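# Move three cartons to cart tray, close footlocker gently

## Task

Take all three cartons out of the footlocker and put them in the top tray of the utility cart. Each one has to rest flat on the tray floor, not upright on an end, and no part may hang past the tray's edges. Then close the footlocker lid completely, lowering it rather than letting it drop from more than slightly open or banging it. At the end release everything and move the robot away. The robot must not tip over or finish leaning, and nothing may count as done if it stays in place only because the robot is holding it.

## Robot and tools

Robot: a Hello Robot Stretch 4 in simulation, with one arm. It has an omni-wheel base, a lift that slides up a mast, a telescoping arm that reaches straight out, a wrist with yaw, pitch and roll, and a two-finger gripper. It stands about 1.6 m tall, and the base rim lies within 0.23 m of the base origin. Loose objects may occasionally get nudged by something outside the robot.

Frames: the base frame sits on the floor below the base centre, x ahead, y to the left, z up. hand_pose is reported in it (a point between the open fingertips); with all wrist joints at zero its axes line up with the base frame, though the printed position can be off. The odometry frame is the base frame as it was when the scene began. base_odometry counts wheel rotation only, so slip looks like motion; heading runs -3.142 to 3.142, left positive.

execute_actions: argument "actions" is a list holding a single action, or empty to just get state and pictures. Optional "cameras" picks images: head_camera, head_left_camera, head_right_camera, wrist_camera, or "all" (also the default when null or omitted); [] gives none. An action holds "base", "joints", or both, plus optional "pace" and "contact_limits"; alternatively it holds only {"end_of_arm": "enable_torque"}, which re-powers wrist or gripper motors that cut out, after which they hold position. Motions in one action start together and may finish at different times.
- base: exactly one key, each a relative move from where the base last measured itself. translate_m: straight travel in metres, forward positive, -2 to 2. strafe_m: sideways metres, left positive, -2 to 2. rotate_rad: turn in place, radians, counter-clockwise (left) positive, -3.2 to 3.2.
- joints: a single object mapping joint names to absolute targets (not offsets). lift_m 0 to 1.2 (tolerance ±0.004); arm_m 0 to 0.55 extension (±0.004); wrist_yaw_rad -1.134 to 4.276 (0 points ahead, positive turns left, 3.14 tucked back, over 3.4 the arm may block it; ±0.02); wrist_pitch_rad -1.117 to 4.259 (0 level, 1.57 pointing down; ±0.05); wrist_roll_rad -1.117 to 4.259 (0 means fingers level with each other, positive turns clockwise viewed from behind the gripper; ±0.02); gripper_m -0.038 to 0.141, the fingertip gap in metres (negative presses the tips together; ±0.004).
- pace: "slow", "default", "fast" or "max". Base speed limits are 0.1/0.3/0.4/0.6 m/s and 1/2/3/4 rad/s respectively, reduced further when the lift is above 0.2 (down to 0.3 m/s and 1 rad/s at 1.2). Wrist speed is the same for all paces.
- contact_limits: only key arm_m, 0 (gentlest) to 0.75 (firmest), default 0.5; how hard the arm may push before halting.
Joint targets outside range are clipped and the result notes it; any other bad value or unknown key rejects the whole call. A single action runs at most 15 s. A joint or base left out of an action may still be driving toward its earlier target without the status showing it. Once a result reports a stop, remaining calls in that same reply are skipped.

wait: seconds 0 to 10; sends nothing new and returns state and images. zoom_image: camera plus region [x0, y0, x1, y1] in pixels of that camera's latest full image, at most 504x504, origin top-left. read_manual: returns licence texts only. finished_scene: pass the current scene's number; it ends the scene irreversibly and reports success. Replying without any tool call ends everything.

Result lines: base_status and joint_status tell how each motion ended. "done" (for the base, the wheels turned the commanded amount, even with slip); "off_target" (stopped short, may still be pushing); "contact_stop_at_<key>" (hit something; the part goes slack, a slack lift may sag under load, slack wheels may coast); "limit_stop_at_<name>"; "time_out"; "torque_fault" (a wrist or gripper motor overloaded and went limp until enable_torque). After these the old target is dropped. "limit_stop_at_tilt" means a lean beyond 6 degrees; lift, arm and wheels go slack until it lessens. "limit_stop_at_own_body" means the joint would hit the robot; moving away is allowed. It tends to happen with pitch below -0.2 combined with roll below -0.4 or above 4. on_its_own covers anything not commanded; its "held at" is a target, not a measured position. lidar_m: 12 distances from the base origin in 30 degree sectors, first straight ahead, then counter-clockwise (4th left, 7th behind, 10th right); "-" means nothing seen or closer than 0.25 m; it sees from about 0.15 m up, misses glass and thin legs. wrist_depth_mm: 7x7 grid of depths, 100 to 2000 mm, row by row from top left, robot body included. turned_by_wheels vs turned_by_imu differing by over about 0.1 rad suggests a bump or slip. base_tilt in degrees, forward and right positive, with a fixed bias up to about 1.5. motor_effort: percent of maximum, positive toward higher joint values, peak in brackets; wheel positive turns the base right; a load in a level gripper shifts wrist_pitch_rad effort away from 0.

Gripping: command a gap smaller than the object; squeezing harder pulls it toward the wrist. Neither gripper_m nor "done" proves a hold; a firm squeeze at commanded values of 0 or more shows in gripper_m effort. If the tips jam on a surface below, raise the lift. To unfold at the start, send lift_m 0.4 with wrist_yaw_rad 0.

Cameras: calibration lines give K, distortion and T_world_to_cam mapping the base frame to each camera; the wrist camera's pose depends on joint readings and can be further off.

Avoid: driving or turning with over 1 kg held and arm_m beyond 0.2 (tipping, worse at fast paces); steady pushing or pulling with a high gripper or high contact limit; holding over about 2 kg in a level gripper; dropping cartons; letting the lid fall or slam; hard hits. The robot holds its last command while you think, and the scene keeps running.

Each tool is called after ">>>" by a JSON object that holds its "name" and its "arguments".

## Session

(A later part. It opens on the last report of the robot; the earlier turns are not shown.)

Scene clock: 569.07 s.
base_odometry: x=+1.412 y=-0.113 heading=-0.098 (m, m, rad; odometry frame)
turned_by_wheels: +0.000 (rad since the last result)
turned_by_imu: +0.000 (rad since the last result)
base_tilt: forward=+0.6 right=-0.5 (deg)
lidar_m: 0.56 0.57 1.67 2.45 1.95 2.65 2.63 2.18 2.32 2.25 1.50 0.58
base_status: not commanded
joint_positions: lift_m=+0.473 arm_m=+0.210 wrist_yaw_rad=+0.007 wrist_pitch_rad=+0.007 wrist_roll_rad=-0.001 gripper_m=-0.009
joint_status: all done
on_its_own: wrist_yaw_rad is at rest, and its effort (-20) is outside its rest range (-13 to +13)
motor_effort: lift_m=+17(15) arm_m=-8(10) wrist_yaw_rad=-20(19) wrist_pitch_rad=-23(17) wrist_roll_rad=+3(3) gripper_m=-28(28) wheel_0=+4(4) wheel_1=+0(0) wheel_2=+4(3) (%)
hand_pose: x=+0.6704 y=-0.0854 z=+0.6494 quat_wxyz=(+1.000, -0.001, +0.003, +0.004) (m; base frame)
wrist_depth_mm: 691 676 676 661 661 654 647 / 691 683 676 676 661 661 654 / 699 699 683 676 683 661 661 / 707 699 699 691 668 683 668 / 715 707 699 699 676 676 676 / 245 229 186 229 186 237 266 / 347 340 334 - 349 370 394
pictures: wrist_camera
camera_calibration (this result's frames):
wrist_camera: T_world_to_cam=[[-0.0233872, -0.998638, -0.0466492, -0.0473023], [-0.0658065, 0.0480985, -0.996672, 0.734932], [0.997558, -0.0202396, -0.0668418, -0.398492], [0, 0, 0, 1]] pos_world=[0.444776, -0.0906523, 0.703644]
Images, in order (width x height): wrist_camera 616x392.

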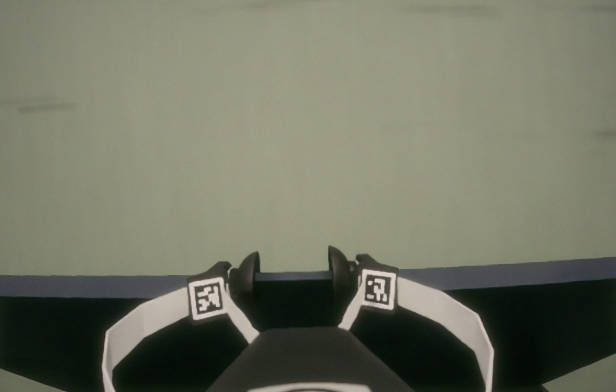

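>>> {"name": "execute_actions", "arguments": {"actions": [{"base":{"strafe_m":0.006},"joints":{"arm_m":0.178,"lift_m":0.434,"gripper_m":-0.02},"pace":"slow"}], "cameras": []}}

>>> {"name": "execute_actions", "arguments": {"actions": [{"joints":{"arm_m":0.151,"lift_m":0.392},"pace":"slow"}], "cameras": []}}

>>> {"name": "execute_actions", "arguments": {"actions": [{"joints":{"arm_m":0.128,"lift_m":0.348},"pace":"slow"}], "cameras": ["wrist_camera"]}}

Scene clock: 578.33 s.
base_odometry: x=+1.413 y=-0.107 heading=-0.098 (m, m, rad; odometry frame)
turned_by_wheels: +0.000 (rad since the last result)
turned_by_imu: +0.000 (rad since the last result)
base_tilt: forward=+0.6 right=-0.5 (deg)
lidar_m: 0.56 0.56 1.68 2.48 1.95 2.68 2.62 2.18 2.35 2.28 1.50 0.57
base_status: done
joint_positions: lift_m=+0.434 arm_m=+0.180 wrist_yaw_rad=+0.003 wrist_pitch_rad=+0.011 wrist_roll_rad=-0.001 gripper_m=-0.019
joint_status: all done
on_its_own: wrist_pitch_rad is at rest, and its effort (-34) is outside its rest range (-23 to +23)
motor_effort: lift_m=+18(18) arm_m=-9(7) wrist_yaw_rad=-9(19) wrist_pitch_rad=-34(34) wrist_roll_rad=+3(3) gripper_m=-31(31) wheel_0=-2(5) wheel_1=+4(10) wheel_2=+2(3) (%)
hand_pose: x=+0.6394 y=-0.0864 z=+0.6092 quat_wxyz=(+1.000, -0.001, +0.005, +0.002) (m; base frame)
wrist_depth_mm: 707 699 699 699 691 691 683 / 732 707 699 707 699 699 683 / 715 723 715 707 707 699 699 / 723 732 723 707 715 707 707 / 741 732 732 732 715 715 707 / 251 228 184 229 187 229 300 / 480 455 449 - 504 615 723
pictures: none
No camera images: the call's "cameras" was empty. Leave "cameras" out to get every camera's image.

Scene clock: 579.67 s.
base_odometry: x=+1.413 y=-0.107 heading=-0.098 (m, m, rad; odometry frame)
turned_by_wheels: +0.000 (rad since the last result)
turned_by_imu: +0.000 (rad since the last result)
base_tilt: forward=+0.6 right=-0.5 (deg)
lidar_m: 0.54 0.58 1.69 2.47 1.95 2.64 2.64 2.19 2.33 2.27 1.51 0.58
base_status: not commanded
joint_positions: lift_m=+0.392 arm_m=+0.153 wrist_yaw_rad=+0.005 wrist_pitch_rad=+0.012 wrist_roll_rad=-0.001 gripper_m=-0.019
joint_status: all done
on_its_own: wrist_pitch_rad is at rest, and its effort (-37) is outside its rest range (-23 to +23)
motor_effort: lift_m=+18(17) arm_m=-11(12) wrist_yaw_rad=-13(13) wrist_pitch_rad=-37(37) wrist_roll_rad=+3(3) gripper_m=-33(33) wheel_0=-2(2) wheel_1=+4(4) wheel_2=+1(2) (%)
hand_pose: x=+0.6127 y=-0.0860 z=+0.5669 quat_wxyz=(+1.000, -0.001, +0.006, +0.002) (m; base frame)
wrist_depth_mm: 741 723 723 723 715 715 715 / 750 750 732 723 732 715 707 / 741 741 750 741 732 723 715 / 759 759 759 759 750 741 732 / 768 759 750 750 759 732 732 / 283 230 183 237 188 236 421 / 788 634 634 - 634 627 585
pictures: none
No camera images: the call's "cameras" was empty. Leave "cameras" out to get every camera's image.

Scene clock: 580.90 s.
base_odometry: x=+1.413 y=-0.107 heading=-0.098 (m, m, rad; odometry frame)
turned_by_wheels: +0.000 (rad since the last result)
turned_by_imu: +0.000 (rad since the last result)
base_tilt: forward=+0.6 right=-0.4 (deg)
lidar_m: 0.53 0.56 1.69 2.47 1.95 2.67 2.64 2.18 2.34 2.28 1.52 0.55
base_status: not commanded
joint_positions: lift_m=+0.348 arm_m=+0.130 wrist_yaw_rad=+0.006 wrist_pitch_rad=+0.011 wrist_roll_rad=-0.001 gripper_m=-0.019
joint_status: all done
on_its_own: wrist_yaw_rad is at rest, and its effort (-17) is outside its rest range (-13 to +13); wrist_pitch_rad is at rest, and its effort (-36) is outside its rest range (-23 to +23)
motor_effort: lift_m=+18(20) arm_m=-11(12) wrist_yaw_rad=-17(18) wrist_pitch_rad=-36(39) wrist_roll_rad=+3(3) gripper_m=-34(33) wheel_0=-2(2) wheel_1=+4(4) wheel_2=+2(2) (%)
hand_pose: x=+0.5899 y=-0.0857 z=+0.5229 quat_wxyz=(+1.000, -0.001, +0.006, +0.003) (m; base frame)
wrist_depth_mm: 759 750 750 732 732 732 732 / 768 759 759 750 759 741 723 / 788 768 768 759 750 750 750 / 788 778 768 759 768 750 759 / 778 788 788 778 759 759 768 / 574 233 184 281 187 282 603 / 554 654 654 - 654 661 549
pictures: wrist_camera
camera_calibration (this result's frames):
wrist_camera: T_world_to_cam=[[-0.0246012, -0.99861, -0.0466075, -0.0546788], [-0.0703551, 0.0482355, -0.996355, 0.606123], [0.997219, -0.0212324, -0.071444, -0.32403], [0, 0, 0, 1]] pos_world=[0.364428, -0.0907194, 0.578215]
Images, in order (width x height): wrist_camera 616x392.

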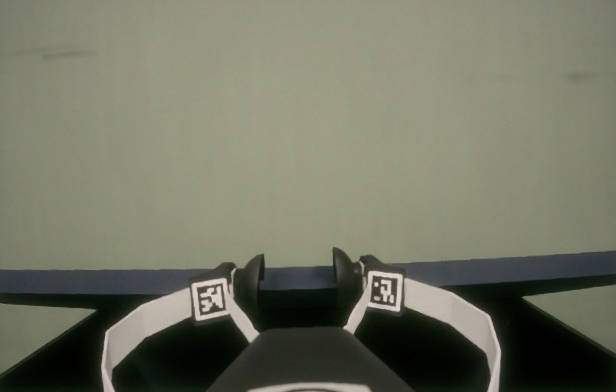

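>>> {"name": "execute_actions", "arguments": {"actions": [{"joints":{"arm_m":0.114,"lift_m":0.30},"pace":"slow"}], "cameras": []}}

>>> {"name": "execute_actions", "arguments": {"actions": [{"joints":{"arm_m":0.103,"lift_m":0.25},"pace":"slow"}], "cameras": []}}

>>> {"name": "execute_actions", "arguments": {"actions": [{"joints":{"arm_m":0.097,"lift_m":0.2},"pace":"slow"}], "cameras": ["wrist_camera"]}}

>>> {"name": "execute_actions", "arguments": {"actions": [{"joints":{"lift_m":0.18},"pace":"slow"}], "cameras": []}}

>>> {"name": "execute_actions", "arguments": {"actions": [{"joints":{"lift_m":0.17},"pace":"slow"}], "cameras": ["wrist_camera"]}}

Scene clock: 592.97 s.
base_odometry: x=+1.413 y=-0.107 heading=-0.098 (m, m, rad; odometry frame)
turned_by_wheels: +0.000 (rad since the last result)
turned_by_imu: +0.000 (rad since the last result)
base_tilt: forward=+0.5 right=-0.5 (deg)
lidar_m: 0.53 0.57 1.70 2.47 1.92 2.63 2.63 2.17 2.34 2.26 1.51 0.55
base_status: not commanded
joint_positions: lift_m=+0.300 arm_m=+0.115 wrist_yaw_rad=+0.000 wrist_pitch_rad=+0.002 wrist_roll_rad=-0.001 gripper_m=-0.019
joint_status: all done
motor_effort: lift_m=+15(19) arm_m=-4(13) wrist_yaw_rad=-1(17) wrist_pitch_rad=-9(37) wrist_roll_rad=+3(3) gripper_m=-27(34) wheel_0=+0(2) wheel_1=+4(4) wheel_2=+1(2) (%)
hand_pose: x=+0.5741 y=-0.0873 z=+0.4779 quat_wxyz=(+1.000, -0.001, +0.001, +0.000) (m; base frame)
wrist_depth_mm: 778 778 768 768 759 759 750 / 788 778 778 778 768 759 768 / 798 788 768 768 768 778 768 / 798 788 788 788 778 778 768 / 798 798 798 778 778 778 778 / 564 231 184 668 187 661 569 / 525 676 661 - 668 668 549
pictures: none
No camera images: the call's "cameras" was empty. Leave "cameras" out to get every camera's image.

Scene clock: 594.27 s.
base_odometry: x=+1.413 y=-0.107 heading=-0.098 (m, m, rad; odometry frame)
turned_by_wheels: +0.000 (rad since the last result)
turned_by_imu: +0.000 (rad since the last result)
base_tilt: forward=+0.4 right=-0.4 (deg)
lidar_m: 0.54 0.58 1.66 2.47 1.94 2.66 2.64 2.19 2.34 2.27 1.54 0.58
base_status: not commanded
joint_positions: lift_m=+0.250 arm_m=+0.104 wrist_yaw_rad=-0.001 wrist_pitch_rad=+0.003 wrist_roll_rad=-0.001 gripper_m=-0.019
joint_status: all done
motor_effort: lift_m=+15(16) arm_m=-3(9) wrist_yaw_rad=+2(12) wrist_pitch_rad=-13(21) wrist_roll_rad=+3(3) gripper_m=-25(31) wheel_0=+1(1) wheel_1=+4(4) wheel_2=+0(1) (%)
hand_pose: x=+0.5629 y=-0.0876 z=+0.4275 quat_wxyz=(+1.000, -0.001, +0.002, +0.000) (m; base frame)
wrist_depth_mm: 788 788 778 788 778 768 759 / 788 798 788 788 768 768 768 / 809 798 788 778 788 778 768 / 809 809 809 788 778 778 788 / 809 809 621 466 345 260 427 / 512 231 184 668 187 668 544 / 535 676 676 - 676 683 554
pictures: none
No camera images: the call's "cameras" was empty. Leave "cameras" out to get every camera's image.

Scene clock: 595.53 s.
base_odometry: x=+1.413 y=-0.107 heading=-0.098 (m, m, rad; odometry frame)
turned_by_wheels: +0.000 (rad since the last result)
turned_by_imu: +0.000 (rad since the last result)
base_tilt: forward=+0.5 right=-0.4 (deg)
lidar_m: 0.54 0.56 1.68 2.47 1.95 2.66 2.62 2.18 2.34 2.27 1.49 0.57
base_status: not commanded
joint_positions: lift_m=+0.200 arm_m=+0.098 wrist_yaw_rad=-0.001 wrist_pitch_rad=+0.005 wrist_roll_rad=-0.001 gripper_m=-0.019
joint_status: all done
motor_effort: lift_m=+16(16) arm_m=-3(10) wrist_yaw_rad=+3(10) wrist_pitch_rad=-18(21) wrist_roll_rad=+4(3) gripper_m=-27(32) wheel_0=+1(1) wheel_1=+4(4) wheel_2=-1(1) (%)
hand_pose: x=+0.5568 y=-0.0877 z=+0.3770 quat_wxyz=(+1.000, -0.001, +0.002, -0.001) (m; base frame)
wrist_depth_mm: 798 798 778 788 768 759 788 / 798 798 788 788 778 788 778 / 809 809 788 798 788 788 778 / 820 820 798 798 788 788 788 / 298 291 283 270 255 236 276 / 484 230 184 683 187 233 500 / 233 233 232 - 234 234 234
pictures: wrist_camera
camera_calibration (this result's frames):
wrist_camera: T_world_to_cam=[[-0.0313691, -0.998411, -0.0468068, -0.0604729], [-0.0635275, 0.0487267, -0.99679, 0.454904], [0.997487, -0.0282948, -0.0649551, -0.304801], [0, 0, 0, 1]] pos_world=[0.331037, -0.0911671, 0.430815]
Images, in order (width x height): wrist_camera 616x392.

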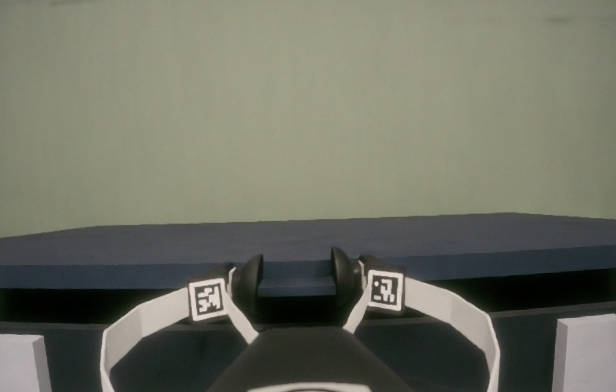

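Scene clock: 596.47 s.
base_odometry: x=+1.413 y=-0.107 heading=-0.098 (m, m, rad; odometry frame)
turned_by_wheels: +0.000 (rad since the last result)
turned_by_imu: +0.000 (rad since the last result)
base_tilt: forward=+0.6 right=-0.5 (deg)
lidar_m: 0.54 0.57 1.70 2.47 1.93 2.67 2.63 2.17 2.36 2.27 1.51 0.59
base_status: not commanded
joint_positions: lift_m=+0.180 arm_m=+0.098 wrist_yaw_rad=-0.001 wrist_pitch_rad=+0.005 wrist_roll_rad=-0.001 gripper_m=-0.019
joint_status: all done
motor_effort: lift_m=+16(16) arm_m=-3(3) wrist_yaw_rad=+5(5) wrist_pitch_rad=-19(19) wrist_roll_rad=+3(3) gripper_m=-26(28) wheel_0=+1(1) wheel_1=+4(4) wheel_2=-1(1) (%)
hand_pose: x=+0.5568 y=-0.0878 z=+0.3569 quat_wxyz=(+1.000, -0.001, +0.003, -0.001) (m; base frame)
wrist_depth_mm: 788 788 768 778 788 768 759 / 788 798 788 798 778 778 788 / 798 798 798 809 798 788 778 / 820 820 809 798 798 778 778 / 279 276 268 259 249 236 264 / 232 232 184 211 187 234 234 / 232 234 235 - 236 236 236
pictures: none
No camera images: the call's "cameras" was empty. Leave "cameras" out to get every camera's image.

Scene clock: 597.20 s.
base_odometry: x=+1.413 y=-0.107 heading=-0.098 (m, m, rad; odometry frame)
turned_by_wheels: +0.000 (rad since the last result)
turned_by_imu: +0.000 (rad since the last result)
base_tilt: forward=+0.6 right=-0.3 (deg)
lidar_m: 0.54 0.57 1.67 2.47 1.93 2.67 2.63 2.18 2.35 2.25 1.51 0.57
base_status: not commanded
joint_positions: lift_m=+0.170 arm_m=+0.098 wrist_yaw_rad=-0.001 wrist_pitch_rad=+0.004 wrist_roll_rad=-0.001 gripper_m=-0.019
joint_status: all done
motor_effort: lift_m=+15(15) arm_m=-3(3) wrist_yaw_rad=+4(6) wrist_pitch_rad=-14(19) wrist_roll_rad=+3(3) gripper_m=-27(27) wheel_0=+1(1) wheel_1=+4(4) wheel_2=-1(1) (%)
hand_pose: x=+0.5568 y=-0.0878 z=+0.3474 quat_wxyz=(+1.000, -0.001, +0.002, -0.001) (m; base frame)
wrist_depth_mm: 788 788 788 788 778 788 768 / 798 788 778 788 778 778 768 / 798 798 809 798 798 788 778 / 820 809 798 788 788 778 788 / 273 268 263 255 246 233 235 / 231 231 183 212 187 233 235 / 232 234 234 - 235 236 236
pictures: wrist_camera
camera_calibration (this result's frames):
wrist_camera: T_world_to_cam=[[-0.0315421, -0.998404, -0.0468423, -0.0618163], [-0.062356, 0.04874, -0.996863, 0.424758], [0.997555, -0.0285223, -0.0637938, -0.307163], [0, 0, 0, 1]] pos_world=[0.330949, -0.0911813, 0.400935]
Images, in order (width x height): wrist_camera 616x392.

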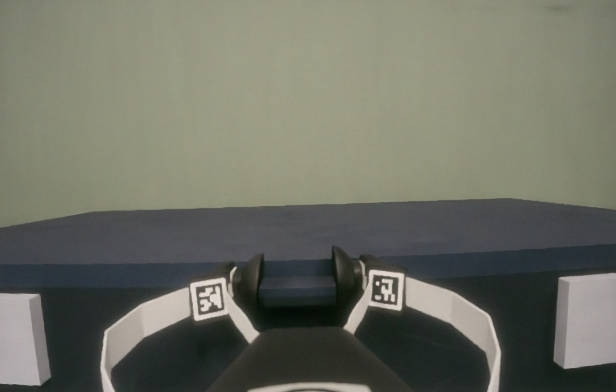

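>>> {"name": "execute_actions", "arguments": {"actions": [{"joints":{"lift_m":0.165,"gripper_m":0.02,"arm_m":0.088},"pace":"slow"}], "cameras": []}}

>>> {"name": "execute_actions", "arguments": {"actions": [{"joints":{"gripper_m":0.08,"arm_m":0.078}}], "cameras": ["wrist_camera"]}}

>>> {"name": "execute_actions", "arguments": {"actions": [{"base":{"translate_m":-0.5},"joints":{"arm_m":0},"pace":"fast"}]}}

Scene clock: 606.30 s.
base_odometry: x=+1.413 y=-0.107 heading=-0.098 (m, m, rad; odometry frame)
turned_by_wheels: +0.000 (rad since the last result)
turned_by_imu: +0.000 (rad since the last result)
base_tilt: forward=+0.6 right=-0.5 (deg)
lidar_m: 0.55 0.55 1.69 2.46 1.95 2.65 2.64 2.16 2.35 2.26 1.52 0.57
base_status: not commanded
joint_positions: lift_m=+0.165 arm_m=+0.088 wrist_yaw_rad=-0.001 wrist_pitch_rad=-0.001 wrist_roll_rad=-0.001 gripper_m=+0.020
joint_status: all done
motor_effort: lift_m=+14(15) arm_m=-2(11) wrist_yaw_rad=+4(14) wrist_pitch_rad=+1(13) wrist_roll_rad=+3(4) gripper_m=-12(34) wheel_0=+1(1) wheel_1=+2(4) wheel_2=-1(3) (%)
hand_pose: x=+0.5477 y=-0.0878 z=+0.3440 quat_wxyz=(+1.000, -0.001, -0.001, -0.001) (m; base frame)
wrist_depth_mm: 809 809 788 788 798 778 788 / 820 798 798 788 798 778 778 / 820 820 809 809 809 798 798 / 820 809 798 809 798 809 798 / 268 266 260 252 242 242 243 / 239 240 193 216 191 243 243 / 241 243 242 - 244 245 246
pictures: none
No camera images: the call's "cameras" was empty. Leave "cameras" out to get every camera's image.

Scene clock: 607.70 s.
base_odometry: x=+1.413 y=-0.107 heading=-0.098 (m, m, rad; odometry frame)
turned_by_wheels: +0.000 (rad since the last result)
turned_by_imu: +0.000 (rad since the last result)
base_tilt: forward=+0.5 right=-0.4 (deg)
lidar_m: 0.53 0.58 1.68 2.46 1.95 2.63 2.65 2.17 2.34 2.27 1.55 0.58
base_status: not commanded
joint_positions: lift_m=+0.165 arm_m=+0.079 wrist_yaw_rad=+0.001 wrist_pitch_rad=+0.002 wrist_roll_rad=+0.000 gripper_m=+0.080
joint_status: all done
motor_effort: lift_m=+14(14) arm_m=-8(9) wrist_yaw_rad=-1(9) wrist_pitch_rad=-8(8) wrist_roll_rad=+1(3) gripper_m=-3(17) wheel_0=+1(1) wheel_1=+2(2) wheel_2=+0(2) (%)
hand_pose: x=+0.5388 y=-0.0873 z=+0.3431 quat_wxyz=(+1.000, +0.000, +0.001, +0.000) (m; base frame)
wrist_depth_mm: 809 820 809 809 798 788 798 / 820 809 798 809 798 809 788 / 831 820 820 820 809 809 798 / 831 831 820 809 809 820 798 / 260 257 250 249 250 251 252 / 247 250 251 226 250 252 246 / 244 251 252 - 254 254 256
pictures: wrist_camera
camera_calibration (this result's frames):
wrist_camera: T_world_to_cam=[[-0.0296545, -0.998423, -0.0476751, -0.0628044], [-0.0604047, 0.049399, -0.996951, 0.418324], [0.997733, -0.0266842, -0.0617744, -0.290042], [0, 0, 0, 1]] pos_world=[0.312791, -0.0911097, 0.396137]
Images, in order (width x height): wrist_camera 616x392.

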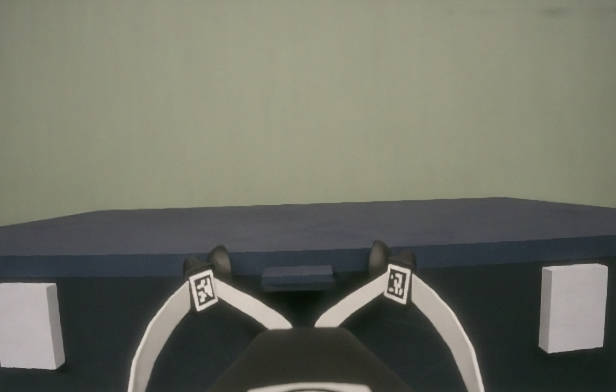

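Scene clock: 610.23 s.
base_odometry: x=+0.915 y=-0.058 heading=-0.098 (m, m, rad; odometry frame)
turned_by_wheels: +0.000 (rad since the last result)
turned_by_imu: +0.002 (rad since the last result)
base_tilt: forward=+0.6 right=-0.4 (deg)
lidar_m: 1.03 1.11 2.42 1.78 1.84 2.19 2.12 1.77 1.94 2.25 2.19 1.09
base_status: done
joint_positions: lift_m=+0.165 arm_m=+0.001 wrist_yaw_rad=+0.000 wrist_pitch_rad=+0.002 wrist_roll_rad=+0.000 gripper_m=+0.080
joint_status: all done
motor_effort: lift_m=+15(15) arm_m=-7(8) wrist_yaw_rad=+0(1) wrist_pitch_rad=-9(9) wrist_roll_rad=+1(1) gripper_m=-2(2) wheel_0=-1(6) wheel_1=+0(10) wheel_2=-1(13) (%)
hand_pose: x=+0.4607 y=-0.0874 z=+0.3429 quat_wxyz=(+1.000, +0.000, +0.001, +0.000) (m; base frame)
wrist_depth_mm: 1397 1397 1366 1397 1397 1336 1336 / 1464 1397 1430 1397 1366 1397 1366 / 1397 1430 1430 1430 1366 1430 1397 / 1464 1430 1205 1008 891 1397 1397 / 1430 831 842 842 842 1397 1366 / 1182 960 842 831 842 991 1042 / 820 778 854 - 809 732 750
pictures: head_camera, head_left_camera, head_right_camera, wrist_camera
camera_calibration (this result's frames):
wrist_camera: T_world_to_cam=[[-0.0301201, -0.998408, -0.0476895, -0.0650352], [-0.0607043, 0.0494503, -0.99693, 0.413604], [0.997701, -0.0271327, -0.0620971, -0.212092], [0, 0, 0, 1]] pos_world=[0.234753, -0.0911392, 0.396063]
Images, in order (width x height): head_camera 420x560, head_left_camera 420x672, head_right_camera 420x672, wrist_camera 616x392.

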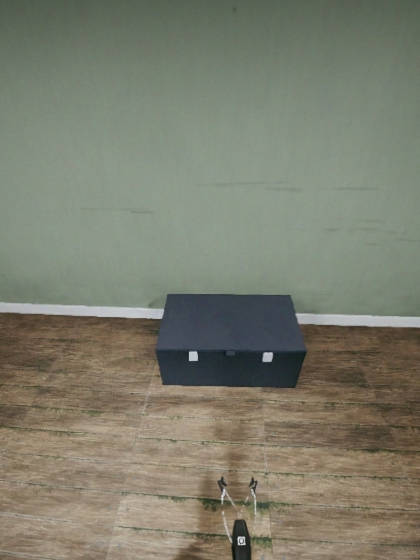

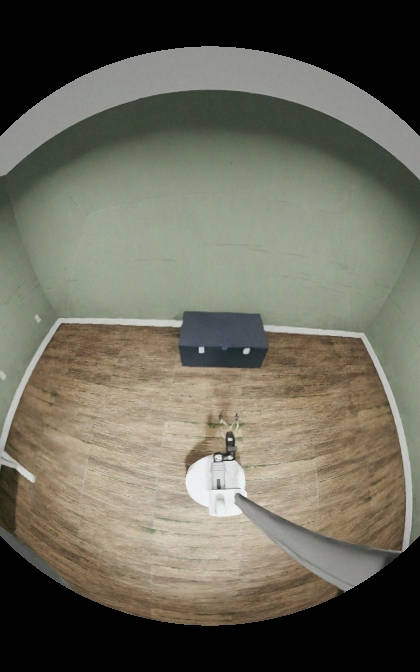

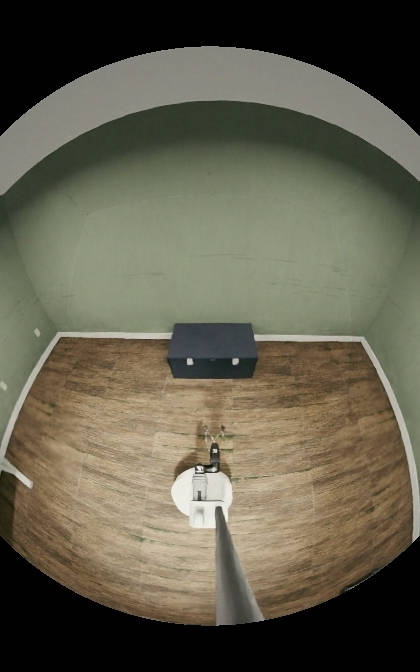

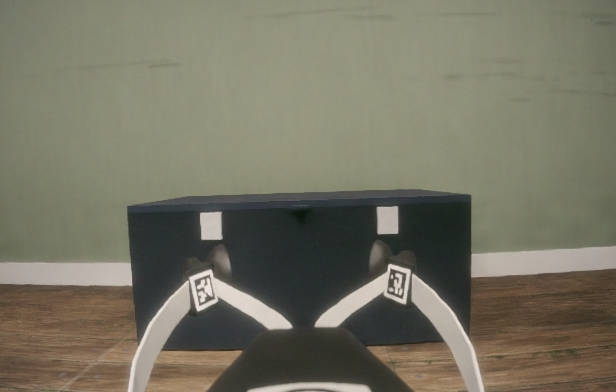

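>>> {"name": "finished_scene", "arguments": {"scene": 1}}

The scene is finished: the task was done.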